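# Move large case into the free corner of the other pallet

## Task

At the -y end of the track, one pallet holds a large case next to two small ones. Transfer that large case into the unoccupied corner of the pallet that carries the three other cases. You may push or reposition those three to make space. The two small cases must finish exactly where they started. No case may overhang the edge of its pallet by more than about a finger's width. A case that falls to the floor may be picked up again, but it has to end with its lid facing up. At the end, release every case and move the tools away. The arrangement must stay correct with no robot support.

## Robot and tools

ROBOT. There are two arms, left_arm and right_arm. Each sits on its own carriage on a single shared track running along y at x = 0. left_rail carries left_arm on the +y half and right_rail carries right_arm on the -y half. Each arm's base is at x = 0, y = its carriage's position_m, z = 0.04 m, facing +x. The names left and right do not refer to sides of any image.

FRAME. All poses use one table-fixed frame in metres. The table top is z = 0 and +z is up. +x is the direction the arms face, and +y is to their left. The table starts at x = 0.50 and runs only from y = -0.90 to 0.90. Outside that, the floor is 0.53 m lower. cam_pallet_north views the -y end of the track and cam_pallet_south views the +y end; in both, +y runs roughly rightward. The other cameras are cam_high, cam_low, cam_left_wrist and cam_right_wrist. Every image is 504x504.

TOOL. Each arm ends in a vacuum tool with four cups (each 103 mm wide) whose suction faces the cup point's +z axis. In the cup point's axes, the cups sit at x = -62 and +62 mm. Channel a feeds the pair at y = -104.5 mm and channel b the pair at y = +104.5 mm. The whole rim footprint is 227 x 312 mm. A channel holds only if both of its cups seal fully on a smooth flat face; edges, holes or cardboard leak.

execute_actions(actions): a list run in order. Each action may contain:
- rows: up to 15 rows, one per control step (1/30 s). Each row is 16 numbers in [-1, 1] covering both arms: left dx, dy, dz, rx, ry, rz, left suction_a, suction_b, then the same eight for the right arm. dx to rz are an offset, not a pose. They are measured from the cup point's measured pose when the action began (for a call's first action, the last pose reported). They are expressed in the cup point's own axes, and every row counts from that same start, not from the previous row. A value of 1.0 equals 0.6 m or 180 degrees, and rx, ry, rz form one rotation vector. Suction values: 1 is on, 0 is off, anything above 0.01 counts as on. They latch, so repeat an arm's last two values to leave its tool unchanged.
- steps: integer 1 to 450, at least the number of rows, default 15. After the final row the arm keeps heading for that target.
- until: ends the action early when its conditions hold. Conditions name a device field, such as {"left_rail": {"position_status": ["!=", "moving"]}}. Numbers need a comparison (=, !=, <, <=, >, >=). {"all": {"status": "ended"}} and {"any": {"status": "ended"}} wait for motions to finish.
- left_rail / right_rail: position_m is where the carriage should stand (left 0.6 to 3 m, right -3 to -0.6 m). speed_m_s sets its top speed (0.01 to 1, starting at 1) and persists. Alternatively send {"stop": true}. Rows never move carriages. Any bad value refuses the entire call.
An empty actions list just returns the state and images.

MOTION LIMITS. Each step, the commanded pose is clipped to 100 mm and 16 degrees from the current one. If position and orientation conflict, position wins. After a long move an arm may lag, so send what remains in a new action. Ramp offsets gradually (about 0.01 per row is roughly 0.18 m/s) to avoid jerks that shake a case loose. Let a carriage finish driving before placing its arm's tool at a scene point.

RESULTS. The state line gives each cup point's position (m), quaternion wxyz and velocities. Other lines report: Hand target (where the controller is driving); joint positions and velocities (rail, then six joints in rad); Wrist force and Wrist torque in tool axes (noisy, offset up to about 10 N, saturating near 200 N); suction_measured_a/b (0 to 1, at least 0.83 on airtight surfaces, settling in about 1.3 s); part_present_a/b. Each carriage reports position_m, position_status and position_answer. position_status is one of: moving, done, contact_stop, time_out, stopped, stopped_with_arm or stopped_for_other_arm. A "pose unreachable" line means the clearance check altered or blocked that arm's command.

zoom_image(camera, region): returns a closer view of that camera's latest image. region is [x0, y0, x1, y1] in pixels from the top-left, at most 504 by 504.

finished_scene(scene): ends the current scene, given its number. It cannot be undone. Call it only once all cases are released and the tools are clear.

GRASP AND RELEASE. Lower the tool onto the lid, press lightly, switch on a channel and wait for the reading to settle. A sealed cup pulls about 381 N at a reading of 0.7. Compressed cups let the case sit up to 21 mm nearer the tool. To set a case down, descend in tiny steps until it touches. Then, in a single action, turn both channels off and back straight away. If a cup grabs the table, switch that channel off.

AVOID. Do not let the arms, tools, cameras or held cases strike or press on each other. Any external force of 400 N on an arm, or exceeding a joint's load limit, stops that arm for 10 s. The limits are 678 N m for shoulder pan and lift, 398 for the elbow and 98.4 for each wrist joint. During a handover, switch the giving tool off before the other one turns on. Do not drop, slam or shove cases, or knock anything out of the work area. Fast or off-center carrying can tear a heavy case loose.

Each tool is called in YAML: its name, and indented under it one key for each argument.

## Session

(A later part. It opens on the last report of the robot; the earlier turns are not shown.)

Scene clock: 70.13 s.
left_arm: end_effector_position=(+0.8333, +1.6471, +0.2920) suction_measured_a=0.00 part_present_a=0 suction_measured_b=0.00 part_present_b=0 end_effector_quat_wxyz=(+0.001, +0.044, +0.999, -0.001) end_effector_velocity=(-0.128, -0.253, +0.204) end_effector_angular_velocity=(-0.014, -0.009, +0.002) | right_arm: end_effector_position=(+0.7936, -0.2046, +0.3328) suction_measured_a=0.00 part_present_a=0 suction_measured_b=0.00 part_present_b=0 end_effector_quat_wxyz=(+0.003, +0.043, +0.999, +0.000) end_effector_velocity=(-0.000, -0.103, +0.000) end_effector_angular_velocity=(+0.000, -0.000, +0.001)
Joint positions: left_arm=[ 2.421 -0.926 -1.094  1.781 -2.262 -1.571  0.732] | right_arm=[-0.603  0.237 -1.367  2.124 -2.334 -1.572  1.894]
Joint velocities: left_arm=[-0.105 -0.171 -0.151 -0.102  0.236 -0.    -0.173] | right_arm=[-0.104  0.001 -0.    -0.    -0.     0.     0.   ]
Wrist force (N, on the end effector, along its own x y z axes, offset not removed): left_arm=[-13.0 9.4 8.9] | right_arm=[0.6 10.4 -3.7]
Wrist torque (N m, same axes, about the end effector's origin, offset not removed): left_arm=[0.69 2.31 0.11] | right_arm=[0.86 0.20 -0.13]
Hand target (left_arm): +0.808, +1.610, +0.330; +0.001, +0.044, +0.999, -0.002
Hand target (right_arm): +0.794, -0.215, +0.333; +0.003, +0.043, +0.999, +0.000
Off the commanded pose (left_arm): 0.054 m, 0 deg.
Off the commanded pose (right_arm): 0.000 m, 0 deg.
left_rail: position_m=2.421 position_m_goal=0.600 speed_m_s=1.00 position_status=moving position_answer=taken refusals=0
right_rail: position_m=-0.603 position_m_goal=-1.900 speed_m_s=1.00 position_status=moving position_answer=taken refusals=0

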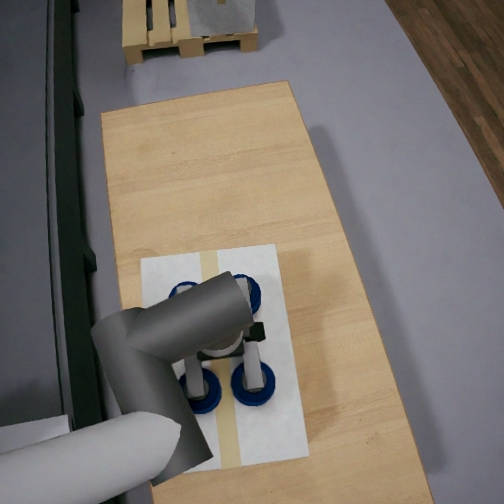

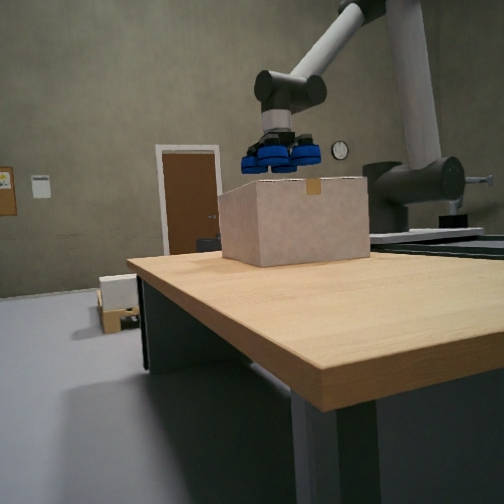

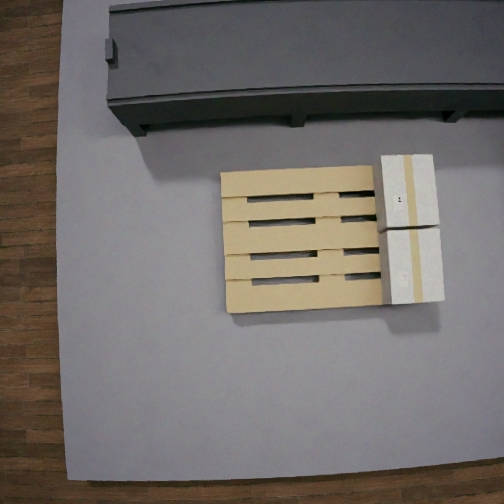

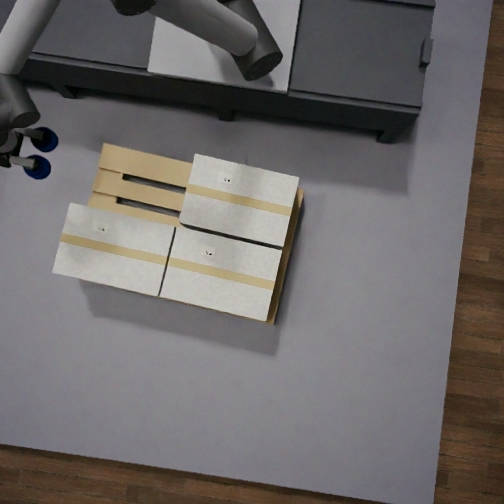

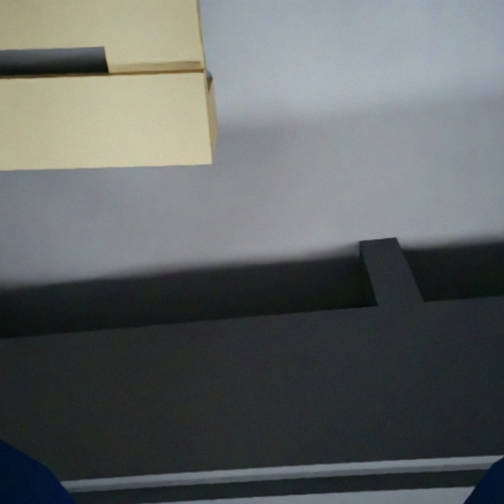

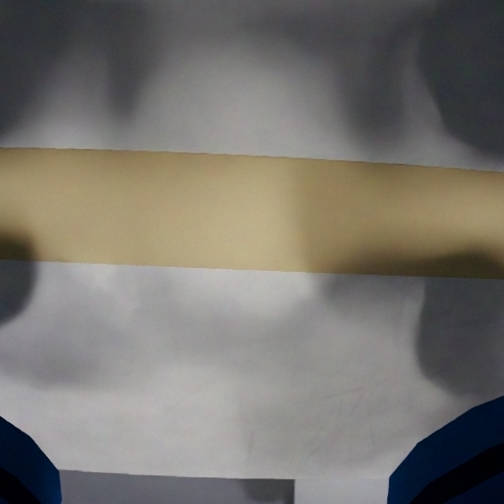

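execute_actions:
  actions: []

Scene clock: 74.37 s.
left_arm: end_effector_position=(+0.8075, -0.2008, +0.3298) suction_measured_a=0.00 part_present_a=0 suction_measured_b=0.00 part_present_b=0 end_effector_quat_wxyz=(+0.001, +0.044, +0.999, -0.002) end_effector_velocity=(+0.000, +0.000, -0.000) end_effector_angular_velocity=(+0.000, +0.000, +0.000) | right_arm: end_effector_position=(+0.7936, -1.5017, +0.3328) suction_measured_a=0.00 part_present_a=0 suction_measured_b=0.00 part_present_b=0 end_effector_quat_wxyz=(+0.003, +0.043, +0.999, +0.000) end_effector_velocity=(-0.000, -0.000, -0.000) end_effector_angular_velocity=(-0.000, +0.000, +0.000)
Joint positions: left_arm=[ 0.6   -0.959 -1.122  1.762 -2.216 -1.572  0.7  ] | right_arm=[-1.9    0.237 -1.367  2.124 -2.334 -1.572  1.894]
Joint velocities: left_arm=[ 0.  0.  0. -0.  0. -0.  0.] | right_arm=[ 0.  0. -0.  0. -0. -0.  0.]
Wrist force (N, on the end effector, along its own x y z axes, offset not removed): left_arm=[-4.7 -3.2 -1.3] | right_arm=[-0.6 3.3 -1.6]
Wrist torque (N m, same axes, about the end effector's origin, offset not removed): left_arm=[-0.49 1.39 0.17] | right_arm=[0.11 0.12 0.20]
Hand target (left_arm): +0.808, -0.201, +0.330; +0.001, +0.044, +0.999, -0.002
Hand target (right_arm): +0.794, -1.502, +0.333; +0.003, +0.043, +0.999, +0.000
Off the commanded pose (left_arm): 0.002 m, 0 deg.
Off the commanded pose (right_arm): 0.000 m, 0 deg.
left_rail: position_m=0.600 position_m_goal=0.600 speed_m_s=1.00 position_status=done position_answer=taken refusals=0
right_rail: position_m=-1.900 position_m_goal=-1.900 speed_m_s=1.00 position_status=done position_answer=taken refusals=0

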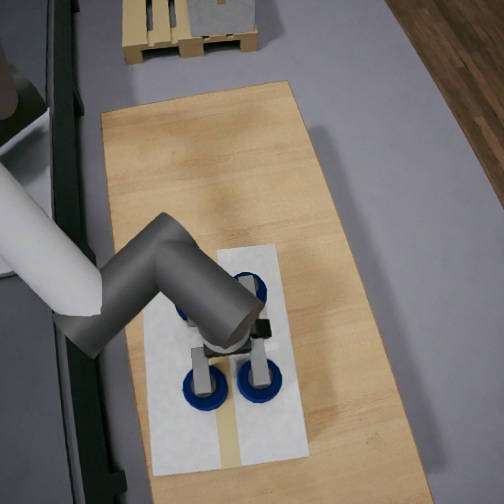

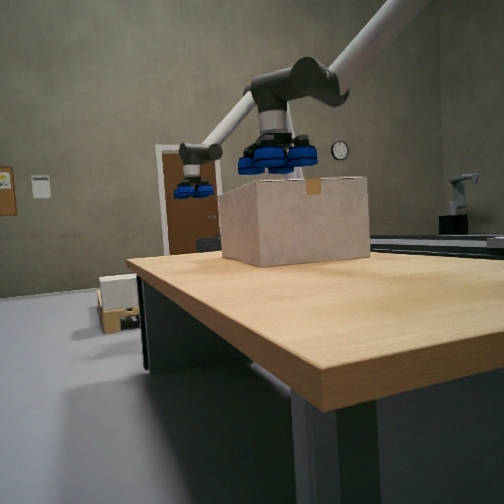

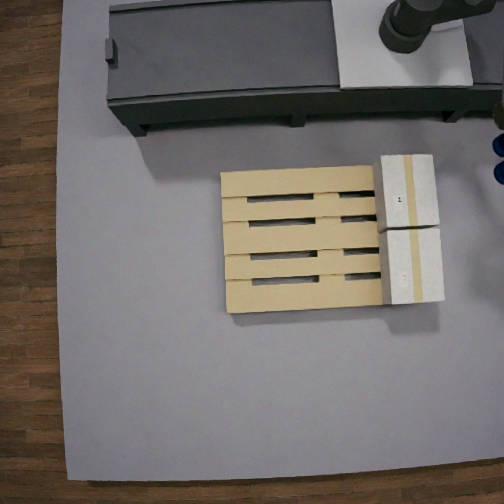

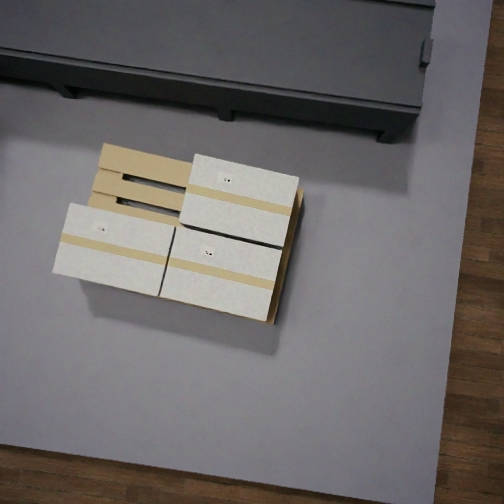

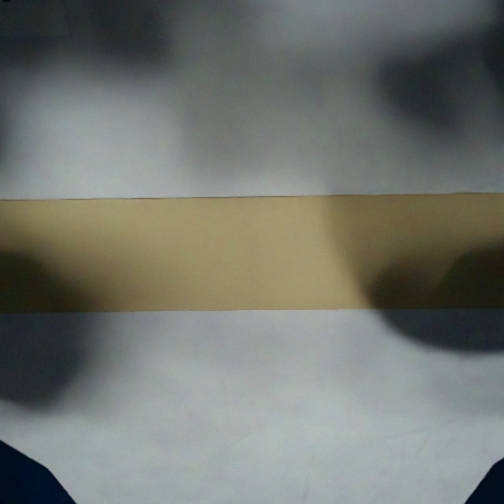

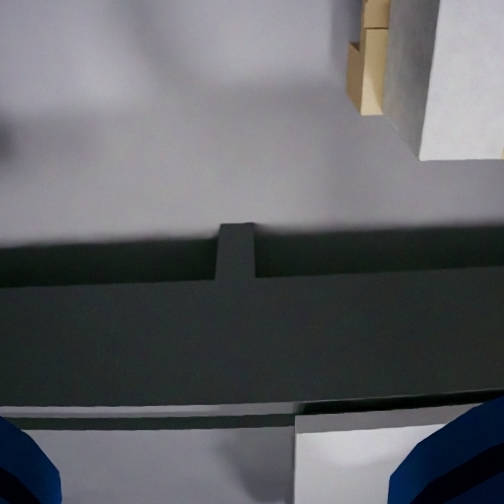

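zoom_image:
  camera: "cam_high"
  region: [120, 230, 340, 490]

zoom_image:
  camera: "cam_low"
  region: [200, 110, 400, 290]

Region (120, 230, 340, 490) of cam_high's 504x504 image, scaled by 1.938, with more detail than that image has; it fills the left 426 columns of this view, and the rest is white.

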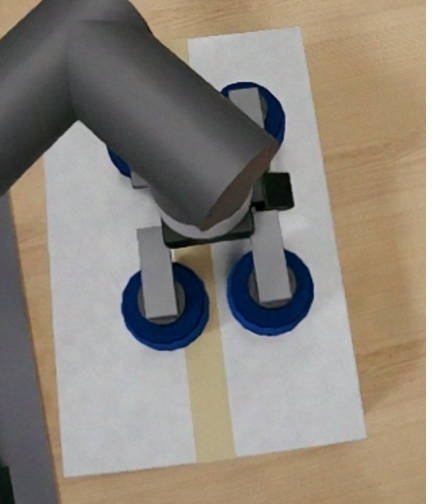

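Region (200, 110, 400, 290) of cam_low's 504x504 image, scaled by 2.520, with more detail than that image has; it fills the top 454 rows of this view, and the rest is white.

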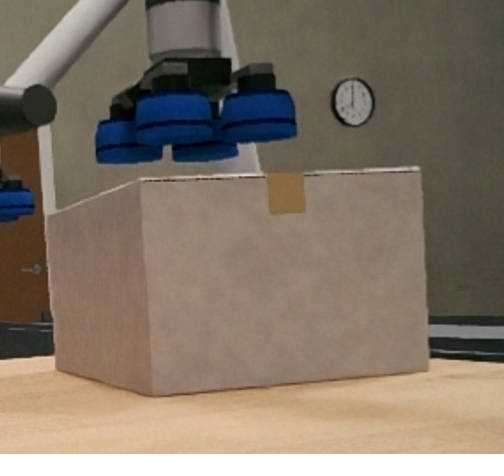

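execute_actions:
  actions:
    - {"rows":[[0.004,0.002,0.018,0,0,0,1,1,0,0,0,0,0,0,0,0],[0.013,0.007,0.06,0,0,0,1,1,0,0,0,0,0,0,0,0],[0.022,0.012,0.102,0,0,0,1,1,0,0,0,0,0,0,0,0],[0.0263,0.0145,0.12,0,0,0,1,1,0,0,0,0,0,0,0,0]],"steps":4}

Scene clock: 76.40 s.
left_arm: end_effector_position=(+0.8043, -0.1984, +0.3143) suction_measured_a=0.00 part_present_a=0 suction_measured_b=0.00 part_present_b=0 end_effector_quat_wxyz=(+0.001, +0.044, +0.999, -0.002) end_effector_velocity=(-0.078, +0.058, -0.356) end_effector_angular_velocity=(+0.039, +0.027, +0.001) | right_arm: end_effector_position=(+0.7936, -1.5017, +0.3328) suction_measured_a=0.00 part_present_a=0 suction_measured_b=0.00 part_present_b=0 end_effector_quat_wxyz=(+0.003, +0.043, +0.999, +0.000) end_effector_velocity=(-0.000, +0.000, +0.000) end_effector_angular_velocity=(+0.000, -0.000, +0.000)
Joint positions: left_arm=[ 0.6   -0.96  -1.114  1.776 -2.237 -1.572  0.699] | right_arm=[-1.9    0.237 -1.367  2.124 -2.334 -1.572  1.894]
Joint velocities: left_arm=[ 0.    -0.027  0.175  0.315 -0.443  0.    -0.029] | right_arm=[ 0.  0. -0.  0. -0. -0.  0.]
Wrist force (N, on the end effector, along its own x y z axes, offset not removed): left_arm=[-7.9 -1.5 -13.4] | right_arm=[-1.0 -5.8 -2.0]
Wrist torque (N m, same axes, about the end effector's origin, offset not removed): left_arm=[-0.17 1.79 0.15] | right_arm=[-1.27 0.15 0.06]
Hand target (left_arm): +0.791, -0.189, +0.261; -0.000, +0.044, +0.999, -0.001
Hand target (right_arm): +0.794, -1.502, +0.333; +0.003, +0.043, +0.999, +0.000
Off the commanded pose (left_arm): 0.058 m, 0 deg.
Off the commanded pose (right_arm): 0.000 m, 0 deg.
left_rail: position_m=0.600 position_m_goal=0.600 speed_m_s=1.00 position_status=done position_answer=taken refusals=0
right_rail: position_m=-1.900 position_m_goal=-1.900 speed_m_s=1.00 position_status=done position_answer=taken refusals=0

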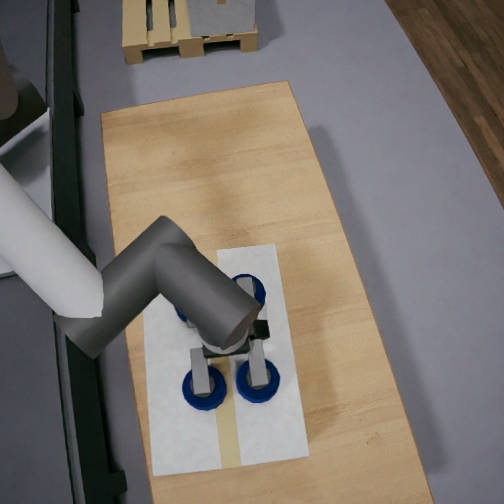

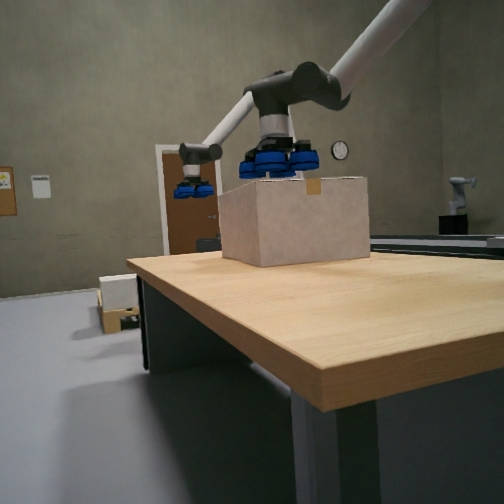

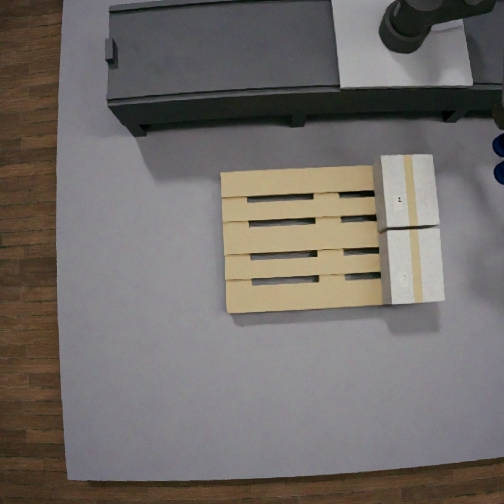

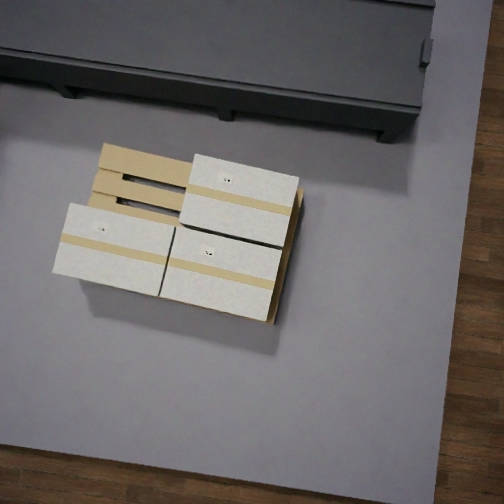

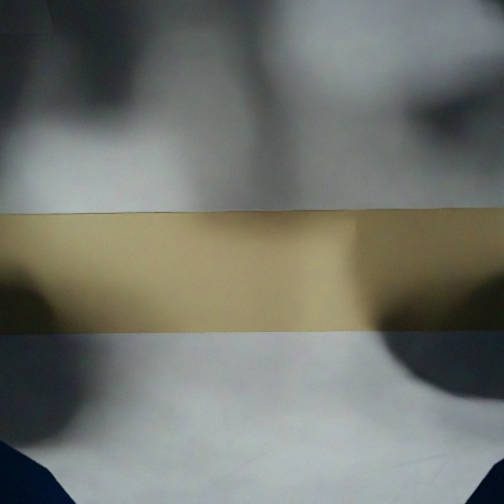

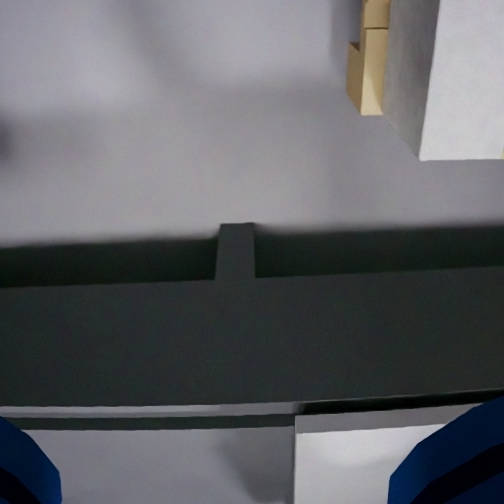

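execute_actions:
  actions: []

Scene clock: 77.83 s.
left_arm: end_effector_position=(+0.7915, -0.1887, +0.2605) suction_measured_a=1.00 part_present_a=1 suction_measured_b=1.00 part_present_b=1 end_effector_quat_wxyz=(-0.000, +0.044, +0.999, -0.001) end_effector_velocity=(-0.000, -0.000, -0.000) end_effector_angular_velocity=(-0.000, +0.000, -0.000) | right_arm: end_effector_position=(+0.7936, -1.5017, +0.3328) suction_measured_a=0.00 part_present_a=0 suction_measured_b=0.00 part_present_b=0 end_effector_quat_wxyz=(+0.003, +0.043, +0.999, +0.000) end_effector_velocity=(-0.000, +0.000, +0.000) end_effector_angular_velocity=(+0.000, -0.000, +0.000)
Joint positions: left_arm=[ 0.6   -0.964 -1.087  1.826 -2.31  -1.572  0.695] | right_arm=[-1.9    0.237 -1.367  2.124 -2.334 -1.572  1.894]
Joint velocities: left_arm=[ 0.  0.  0. -0. -0. -0.  0.] | right_arm=[ 0.  0.  0. -0.  0.  0. -0.]
Wrist force (N, on the end effector, along its own x y z axes, offset not removed): left_arm=[-6.1 0.4 20.8] | right_arm=[6.9 -2.0 -1.1]
Wrist torque (N m, same axes, about the end effector's origin, offset not removed): left_arm=[-9.83 0.94 0.19] | right_arm=[-0.74 -0.86 -0.01]
Hand target (left_arm): +0.791, -0.189, +0.261; -0.000, +0.044, +0.999, -0.001
Hand target (right_arm): +0.794, -1.502, +0.333; +0.003, +0.043, +0.999, +0.000
Off the commanded pose (left_arm): 0.004 m, 0 deg.
Off the commanded pose (right_arm): 0.000 m, 0 deg.
left_rail: position_m=0.600 position_m_goal=0.600 speed_m_s=1.00 position_status=done position_answer=taken refusals=0
right_rail: position_m=-1.900 position_m_goal=-1.900 speed_m_s=1.00 position_status=done position_answer=taken refusals=0

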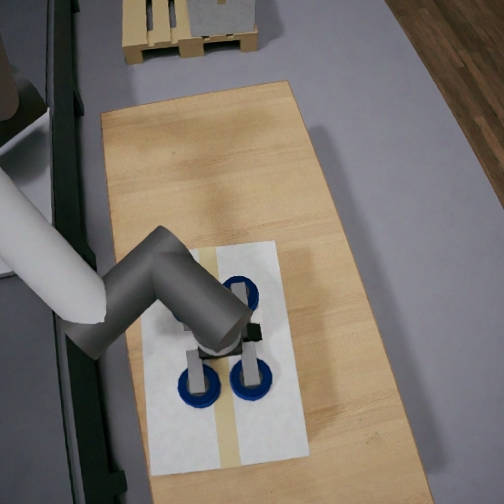

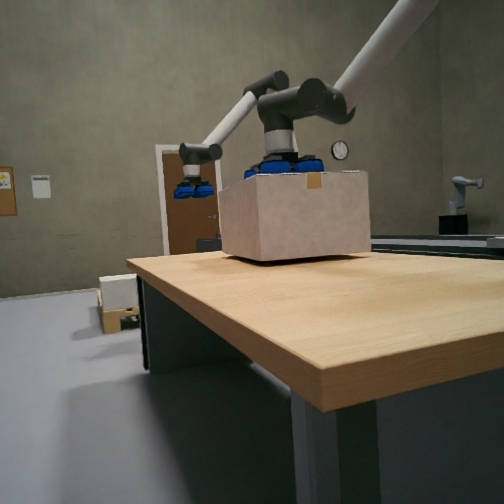

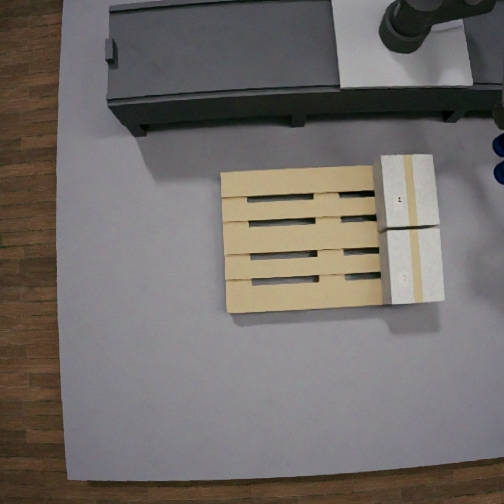

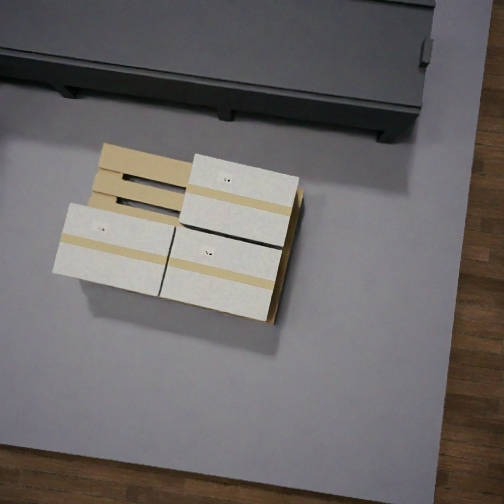

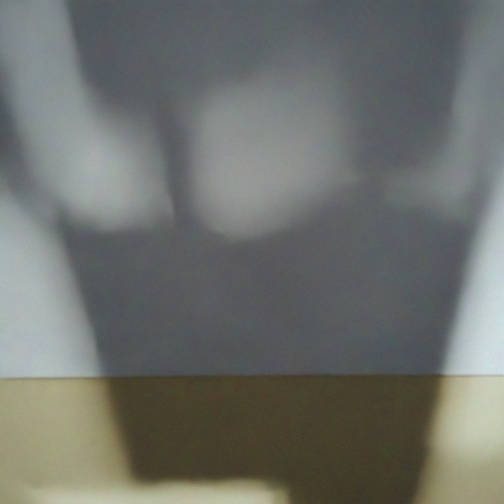

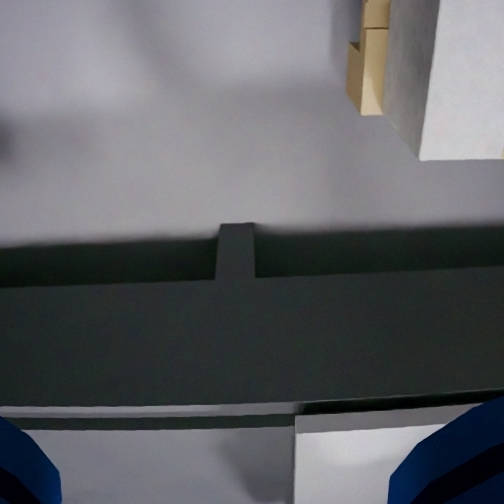

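zoom_image:
  camera: "cam_high"
  region: [120, 230, 340, 490]

Region (120, 230, 340, 490) of cam_high's 504x504 image, scaled by 1.938, with more detail than that image has; it fills the left 426 columns of this view, and the rest is white.

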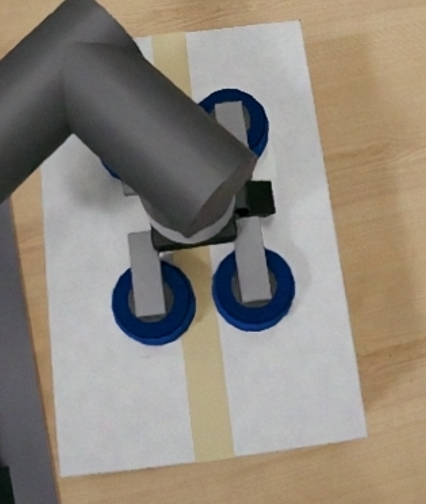

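execute_actions:
  actions:
    - {"rows":[[0,0,-0.02,0,0,0,1,1,0,0,0,0,0,0,0,0],[0,0,-0.055,0,0,0,1,1,0,0,0,0,0,0,0,0],[0,0,-0.083,0,0,0,1,1,0,0,0,0,0,0,0,0]],"steps":3,"left_rail":{"position_m":2.824}}

Scene clock: 79.23 s.
left_arm: end_effector_position=(+0.7913, -0.1859, +0.2661) suction_measured_a=1.00 part_present_a=1 suction_measured_b=1.00 part_present_b=1 end_effector_quat_wxyz=(-0.000, +0.044, +0.999, -0.001) end_effector_velocity=(-0.004, +0.100, +0.189) end_effector_angular_velocity=(-0.001, +0.005, -0.004) | right_arm: end_effector_position=(+0.7936, -1.5017, +0.3328) suction_measured_a=0.00 part_present_a=0 suction_measured_b=0.00 part_present_b=0 end_effector_quat_wxyz=(+0.003, +0.043, +0.999, +0.000) end_effector_velocity=(+0.000, -0.000, +0.000) end_effector_angular_velocity=(+0.000, -0.000, +0.000)
Joint positions: left_arm=[ 0.603 -0.964 -1.091  1.823 -2.303 -1.572  0.695] | right_arm=[-1.9    0.237 -1.367  2.124 -2.334 -1.572  1.894]
Joint velocities: left_arm=[ 0.104 -0.003 -0.15  -0.088  0.24  -0.005  0.   ] | right_arm=[ 0. -0. -0. -0.  0.  0. -0.]
Wrist force (N, on the end effector, along its own x y z axes, offset not removed): left_arm=[-2.0 -34.8 79.9] | right_arm=[-1.9 2.6 5.9]
Wrist torque (N m, same axes, about the end effector's origin, offset not removed): left_arm=[-10.17 0.97 0.45] | right_arm=[-0.25 0.26 -0.12]
Hand target (left_arm): +0.791, -0.175, +0.310; +0.000, +0.044, +0.999, -0.001
Hand target (right_arm): +0.794, -1.502, +0.333; +0.003, +0.043, +0.999, +0.000
Off the commanded pose (left_arm): 0.044 m, 0 deg.
Off the commanded pose (right_arm): 0.000 m, 0 deg.
left_rail: position_m=0.603 position_m_goal=2.824 speed_m_s=1.00 position_status=moving position_answer=taken refusals=0
right_rail: position_m=-1.900 position_m_goal=-1.900 speed_m_s=1.00 position_status=done position_answer=taken refusals=0

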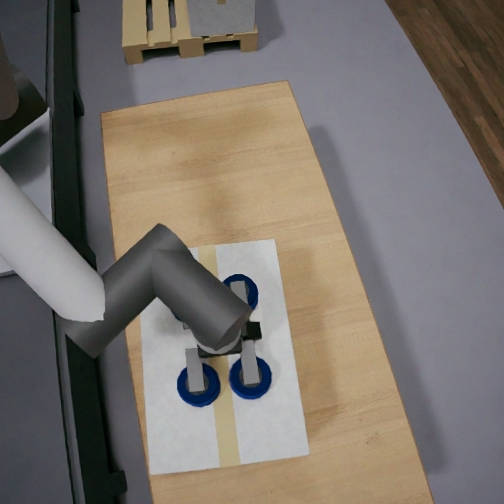

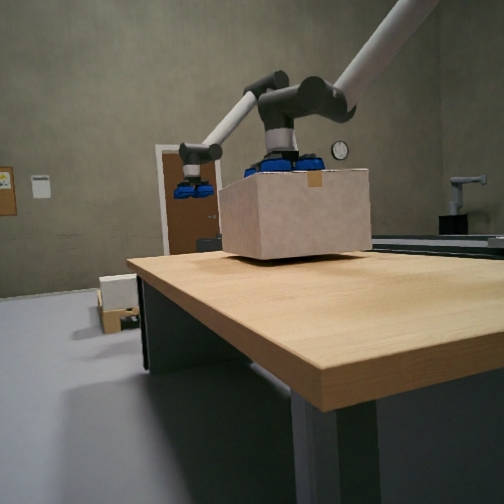

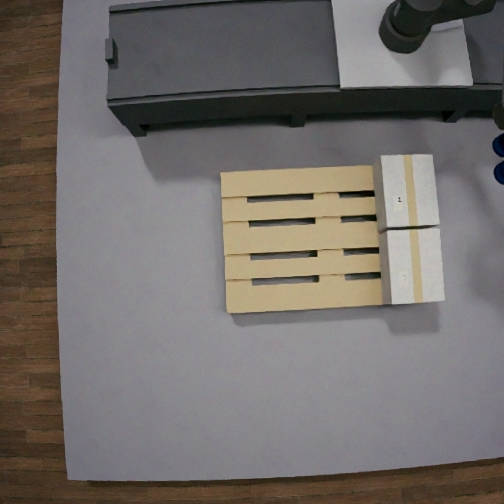

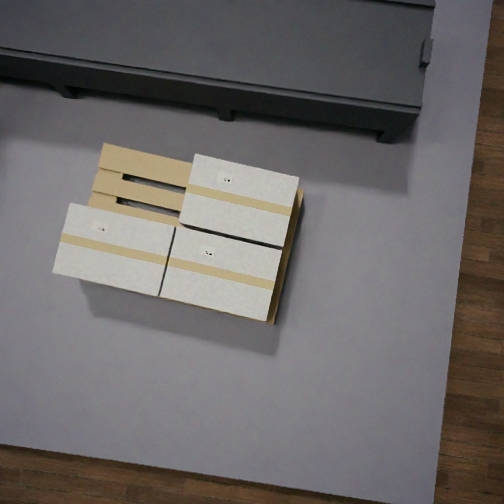

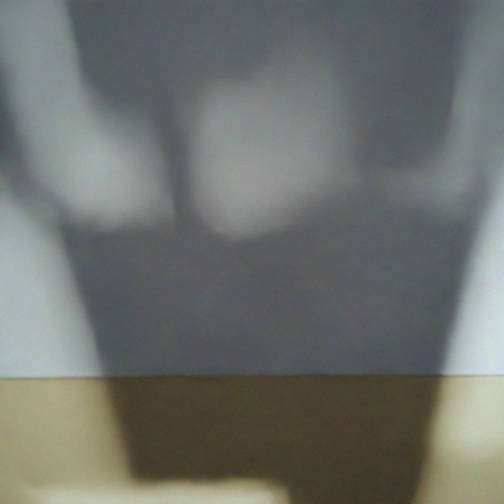

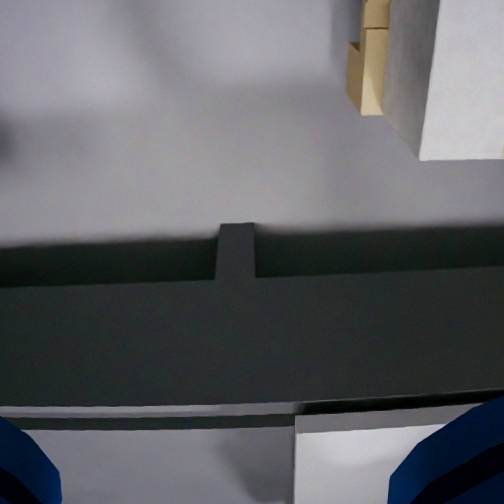

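execute_actions:
  actions: []

Scene clock: 81.43 s.
left_arm: end_effector_position=(+0.7913, +1.8185, +0.3096) suction_measured_a=1.00 part_present_a=1 suction_measured_b=1.00 part_present_b=1 end_effector_quat_wxyz=(+0.000, +0.044, +0.999, -0.001) end_effector_velocity=(+0.001, +0.943, -0.000) end_effector_angular_velocity=(+0.003, +0.002, +0.003) | right_arm: end_effector_position=(+0.7936, -1.5017, +0.3328) suction_measured_a=0.00 part_present_a=0 suction_measured_b=0.00 part_present_b=0 end_effector_quat_wxyz=(+0.003, +0.043, +0.999, +0.000) end_effector_velocity=(+0.000, -0.000, -0.000) end_effector_angular_velocity=(-0.000, +0.000, -0.000)
Joint positions: left_arm=[ 2.607 -0.964 -1.126  1.803 -2.251 -1.572  0.695] | right_arm=[-1.9    0.237 -1.367  2.124 -2.334 -1.572  1.894]
Joint velocities: left_arm=[ 0.939  0.003 -0.001  0.001  0.004  0.     0.   ] | right_arm=[ 0. -0.  0. -0.  0. -0.  0.]
Wrist force (N, on the end effector, along its own x y z axes, offset not removed): left_arm=[-0.6 19.4 20.1] | right_arm=[-1.8 8.6 -1.4]
Wrist torque (N m, same axes, about the end effector's origin, offset not removed): left_arm=[-10.93 0.70 0.26] | right_arm=[0.48 0.39 0.11]
Hand target (left_arm): +0.791, +1.870, +0.310; +0.000, +0.044, +0.999, -0.001
Hand target (right_arm): +0.794, -1.502, +0.333; +0.003, +0.043, +0.999, +0.000
Off the commanded pose (left_arm): 0.001 m, 0 deg.
Off the commanded pose (right_arm): 0.000 m, 0 deg.
left_rail: position_m=2.607 position_m_goal=2.824 speed_m_s=1.00 position_status=moving position_answer=taken refusals=0
right_rail: position_m=-1.900 position_m_goal=-1.900 speed_m_s=1.00 position_status=done position_answer=taken refusals=0

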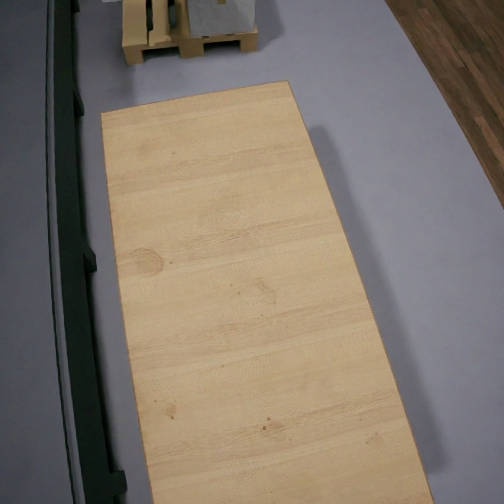

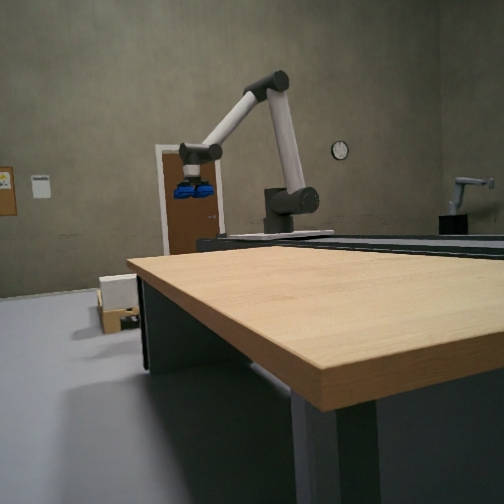

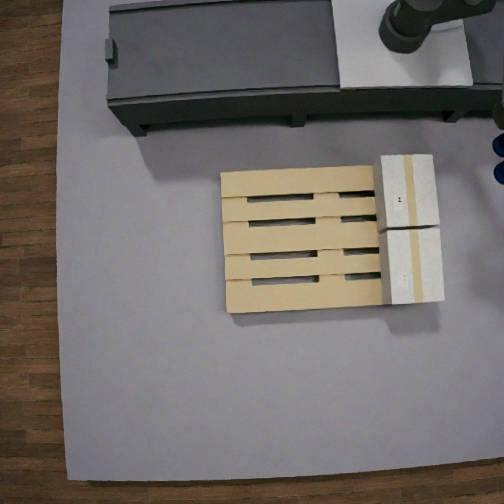

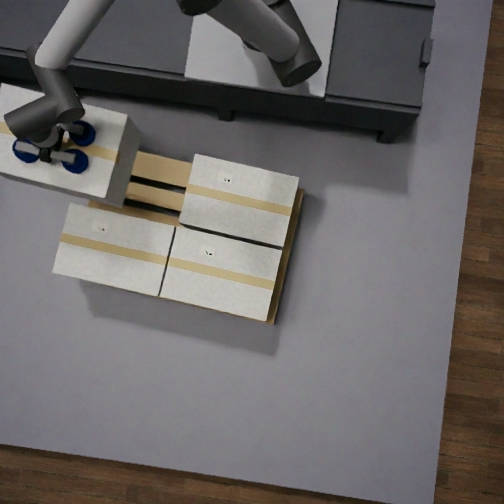

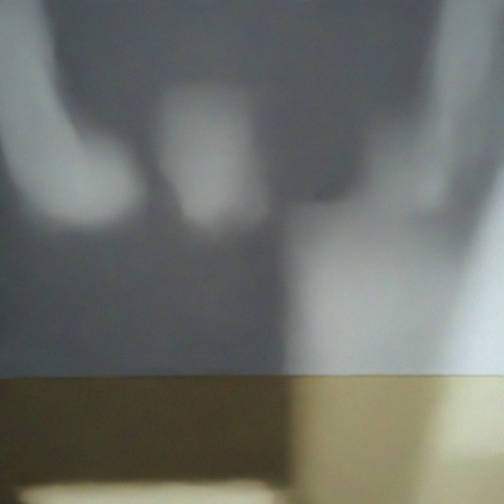

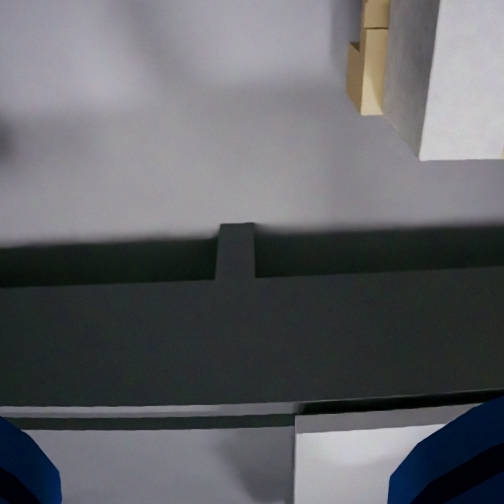

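execute_actions:
  actions: []

Scene clock: 81.90 s.
left_arm: end_effector_position=(+0.7915, +2.0360, +0.3096) suction_measured_a=1.00 part_present_a=1 suction_measured_b=1.00 part_present_b=1 end_effector_quat_wxyz=(+0.000, +0.044, +0.999, -0.001) end_effector_velocity=(+0.001, +0.014, +0.001) end_effector_angular_velocity=(-0.002, -0.001, +0.000) | right_arm: end_effector_position=(+0.7936, -1.5017, +0.3328) suction_measured_a=0.00 part_present_a=0 suction_measured_b=0.00 part_present_b=0 end_effector_quat_wxyz=(+0.003, +0.043, +0.999, +0.000) end_effector_velocity=(+0.000, -0.000, -0.000) end_effector_angular_velocity=(-0.000, +0.000, -0.000)
Joint positions: left_arm=[ 2.824 -0.964 -1.126  1.804 -2.251 -1.572  0.695] | right_arm=[-1.9    0.237 -1.367  2.124 -2.334 -1.572  1.894]
Joint velocities: left_arm=[ 0.015 -0.    -0.    -0.001 -0.002  0.    -0.   ] | right_arm=[ 0. -0.  0. -0.  0. -0. -0.]
Wrist force (N, on the end effector, along its own x y z axes, offset not removed): left_arm=[-3.4 26.5 19.9] | right_arm=[-5.4 0.3 -3.8]
Wrist torque (N m, same axes, about the end effector's origin, offset not removed): left_arm=[-11.90 0.78 0.31] | right_arm=[-0.41 1.02 0.12]
Hand target (left_arm): +0.791, +2.036, +0.310; +0.000, +0.044, +0.999, -0.001
Hand target (right_arm): +0.794, -1.502, +0.333; +0.003, +0.043, +0.999, +0.000
Off the commanded pose (left_arm): 0.001 m, 0 deg.
Off the commanded pose (right_arm): 0.000 m, 0 deg.
left_rail: position_m=2.824 position_m_goal=2.824 speed_m_s=1.00 position_status=moving position_answer=taken refusals=0
right_rail: position_m=-1.900 position_m_goal=-1.900 speed_m_s=1.00 position_status=done position_answer=taken refusals=0

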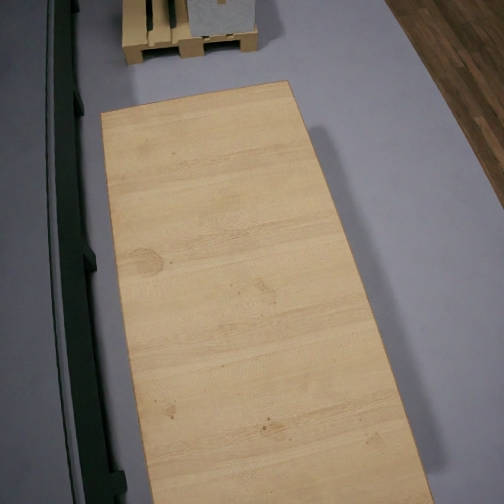

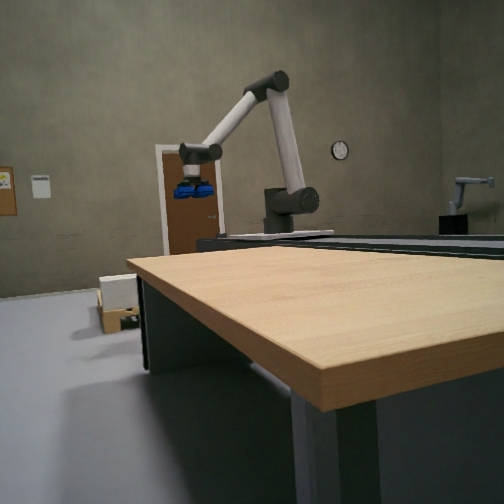

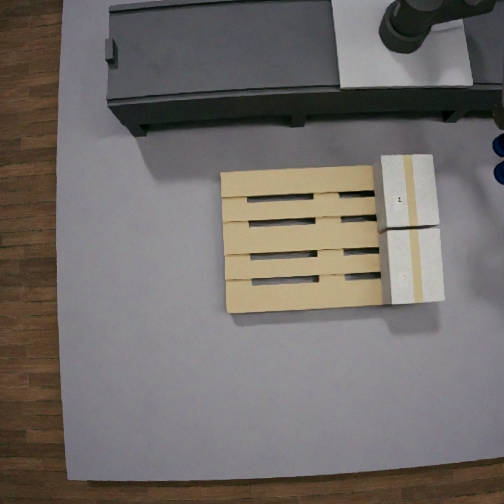

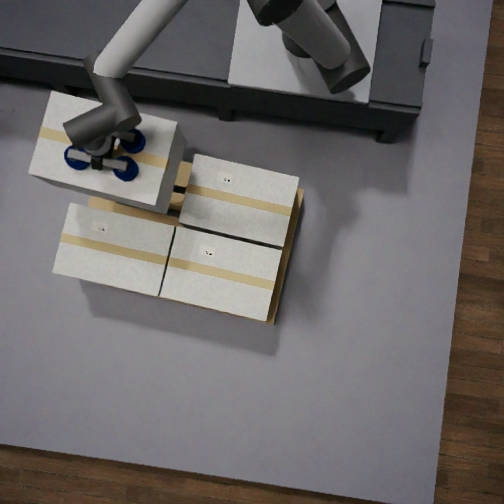

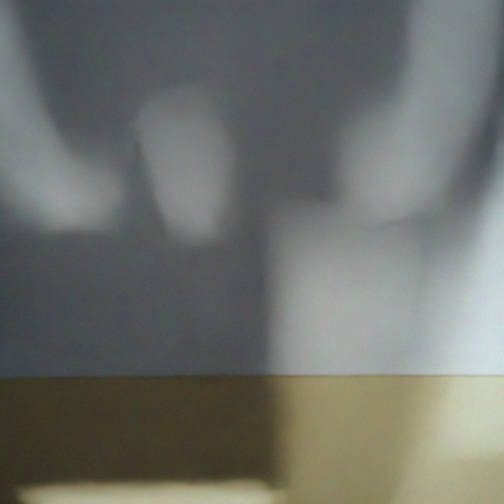

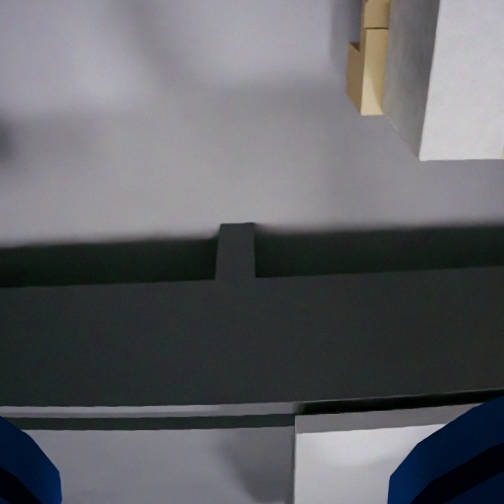

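zoom_image:
  camera: "cam_pallet_south"
  region: [20, 70, 220, 250]

Region (20, 70, 220, 250) of cam_pallet_south's 504x504 image, scaled by 2.520, with more detail than that image has; it fills the top 454 rows of this view, and the rest is white.

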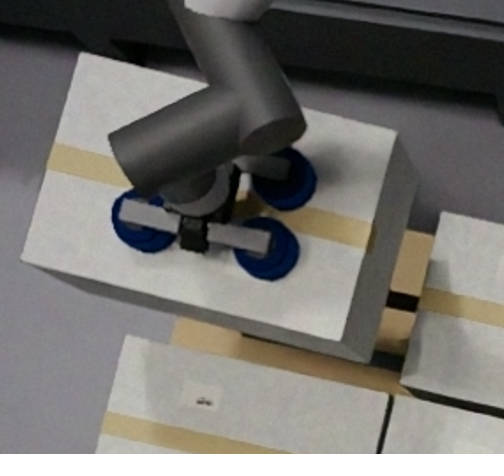

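execute_actions:
  actions:
    - {"rows":[[0,0,0.05,0,0,0,1,1,0,0,0,0,0,0,0,0],[0,0,0.11,0,0,0,1,1,0,0,0,0,0,0,0,0],[0,0,0.16,0,0,0,1,1,0,0,0,0,0,0,0,0]],"steps":3}

Scene clock: 83.10 s.
left_arm: end_effector_position=(+0.7912, +2.0359, +0.2980) suction_measured_a=1.00 part_present_a=1 suction_measured_b=1.00 part_present_b=1 end_effector_quat_wxyz=(+0.000, +0.044, +0.999, -0.001) end_effector_velocity=(-0.005, +0.007, -0.360) end_effector_angular_velocity=(+0.007, +0.005, -0.000) | right_arm: end_effector_position=(+0.7936, -1.5017, +0.3328) suction_measured_a=0.00 part_present_a=0 suction_measured_b=0.00 part_present_b=0 end_effector_quat_wxyz=(+0.003, +0.043, +0.999, +0.000) end_effector_velocity=(-0.000, -0.000, +0.000) end_effector_angular_velocity=(+0.000, -0.000, +0.000)
Joint positions: left_arm=[ 2.824 -0.964 -1.117  1.81  -2.266 -1.572  0.695] | right_arm=[-1.9    0.237 -1.367  2.124 -2.334 -1.572  1.894]
Joint velocities: left_arm=[ 0.     0.     0.268  0.191 -0.45  -0.     0.   ] | right_arm=[ 0.  0. -0.  0. -0. -0. -0.]
Wrist force (N, on the end effector, along its own x y z axes, offset not removed): left_arm=[-27.4 -21.8 -104.4] | right_arm=[-7.3 1.4 -2.6]
Wrist torque (N m, same axes, about the end effector's origin, offset not removed): left_arm=[-0.27 -0.61 -1.40] | right_arm=[-0.36 1.23 0.01]
Hand target (left_arm): +0.787, +2.041, +0.218; -0.001, +0.044, +0.999, +0.001
Hand target (right_arm): +0.794, -1.502, +0.333; +0.003, +0.043, +0.999, +0.000
Off the commanded pose (left_arm): 0.084 m, 0 deg.
Off the commanded pose (right_arm): 0.000 m, 0 deg.
left_rail: position_m=2.824 position_m_goal=2.824 speed_m_s=1.00 position_status=done position_answer=taken refusals=0
right_rail: position_m=-1.900 position_m_goal=-1.900 speed_m_s=1.00 position_status=done position_answer=taken refusals=0

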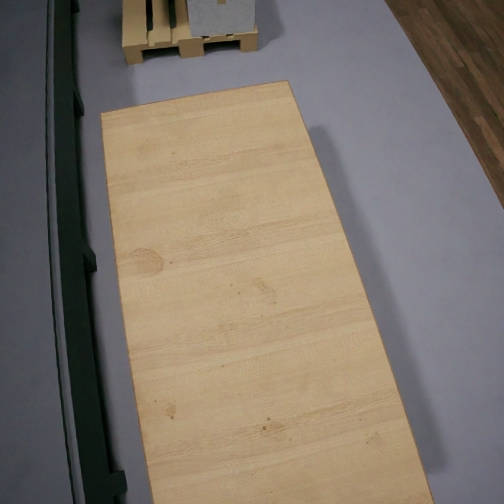

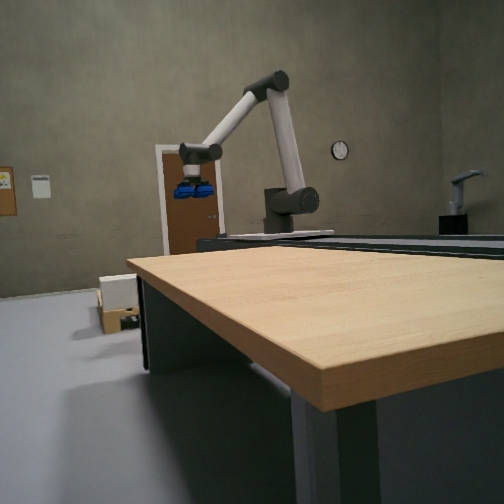

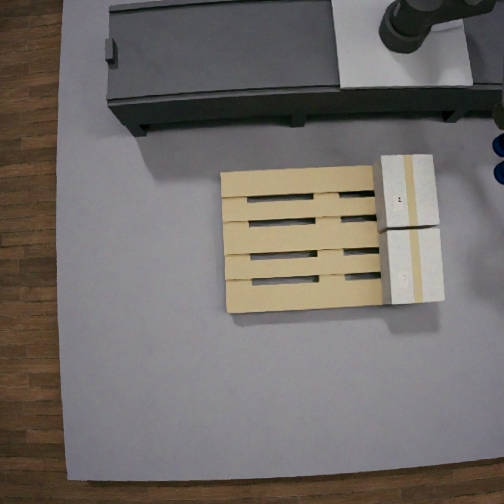

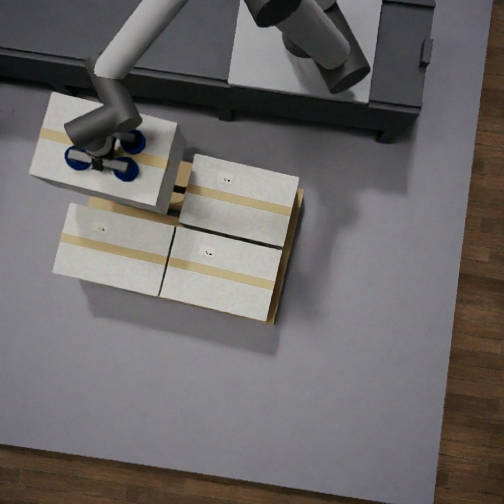

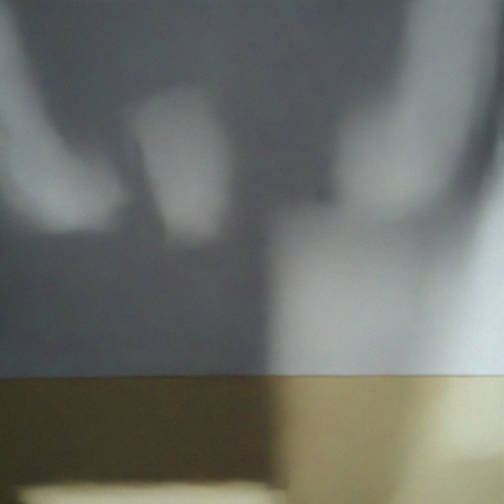

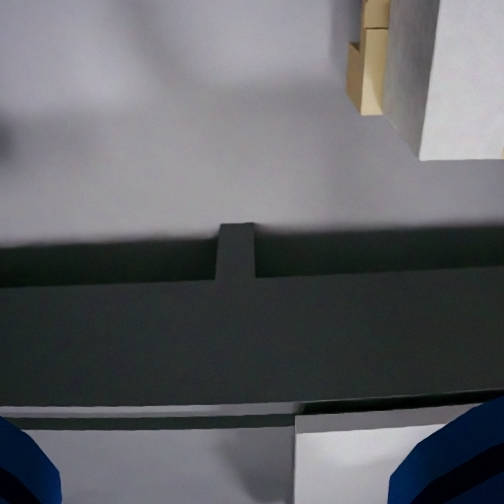

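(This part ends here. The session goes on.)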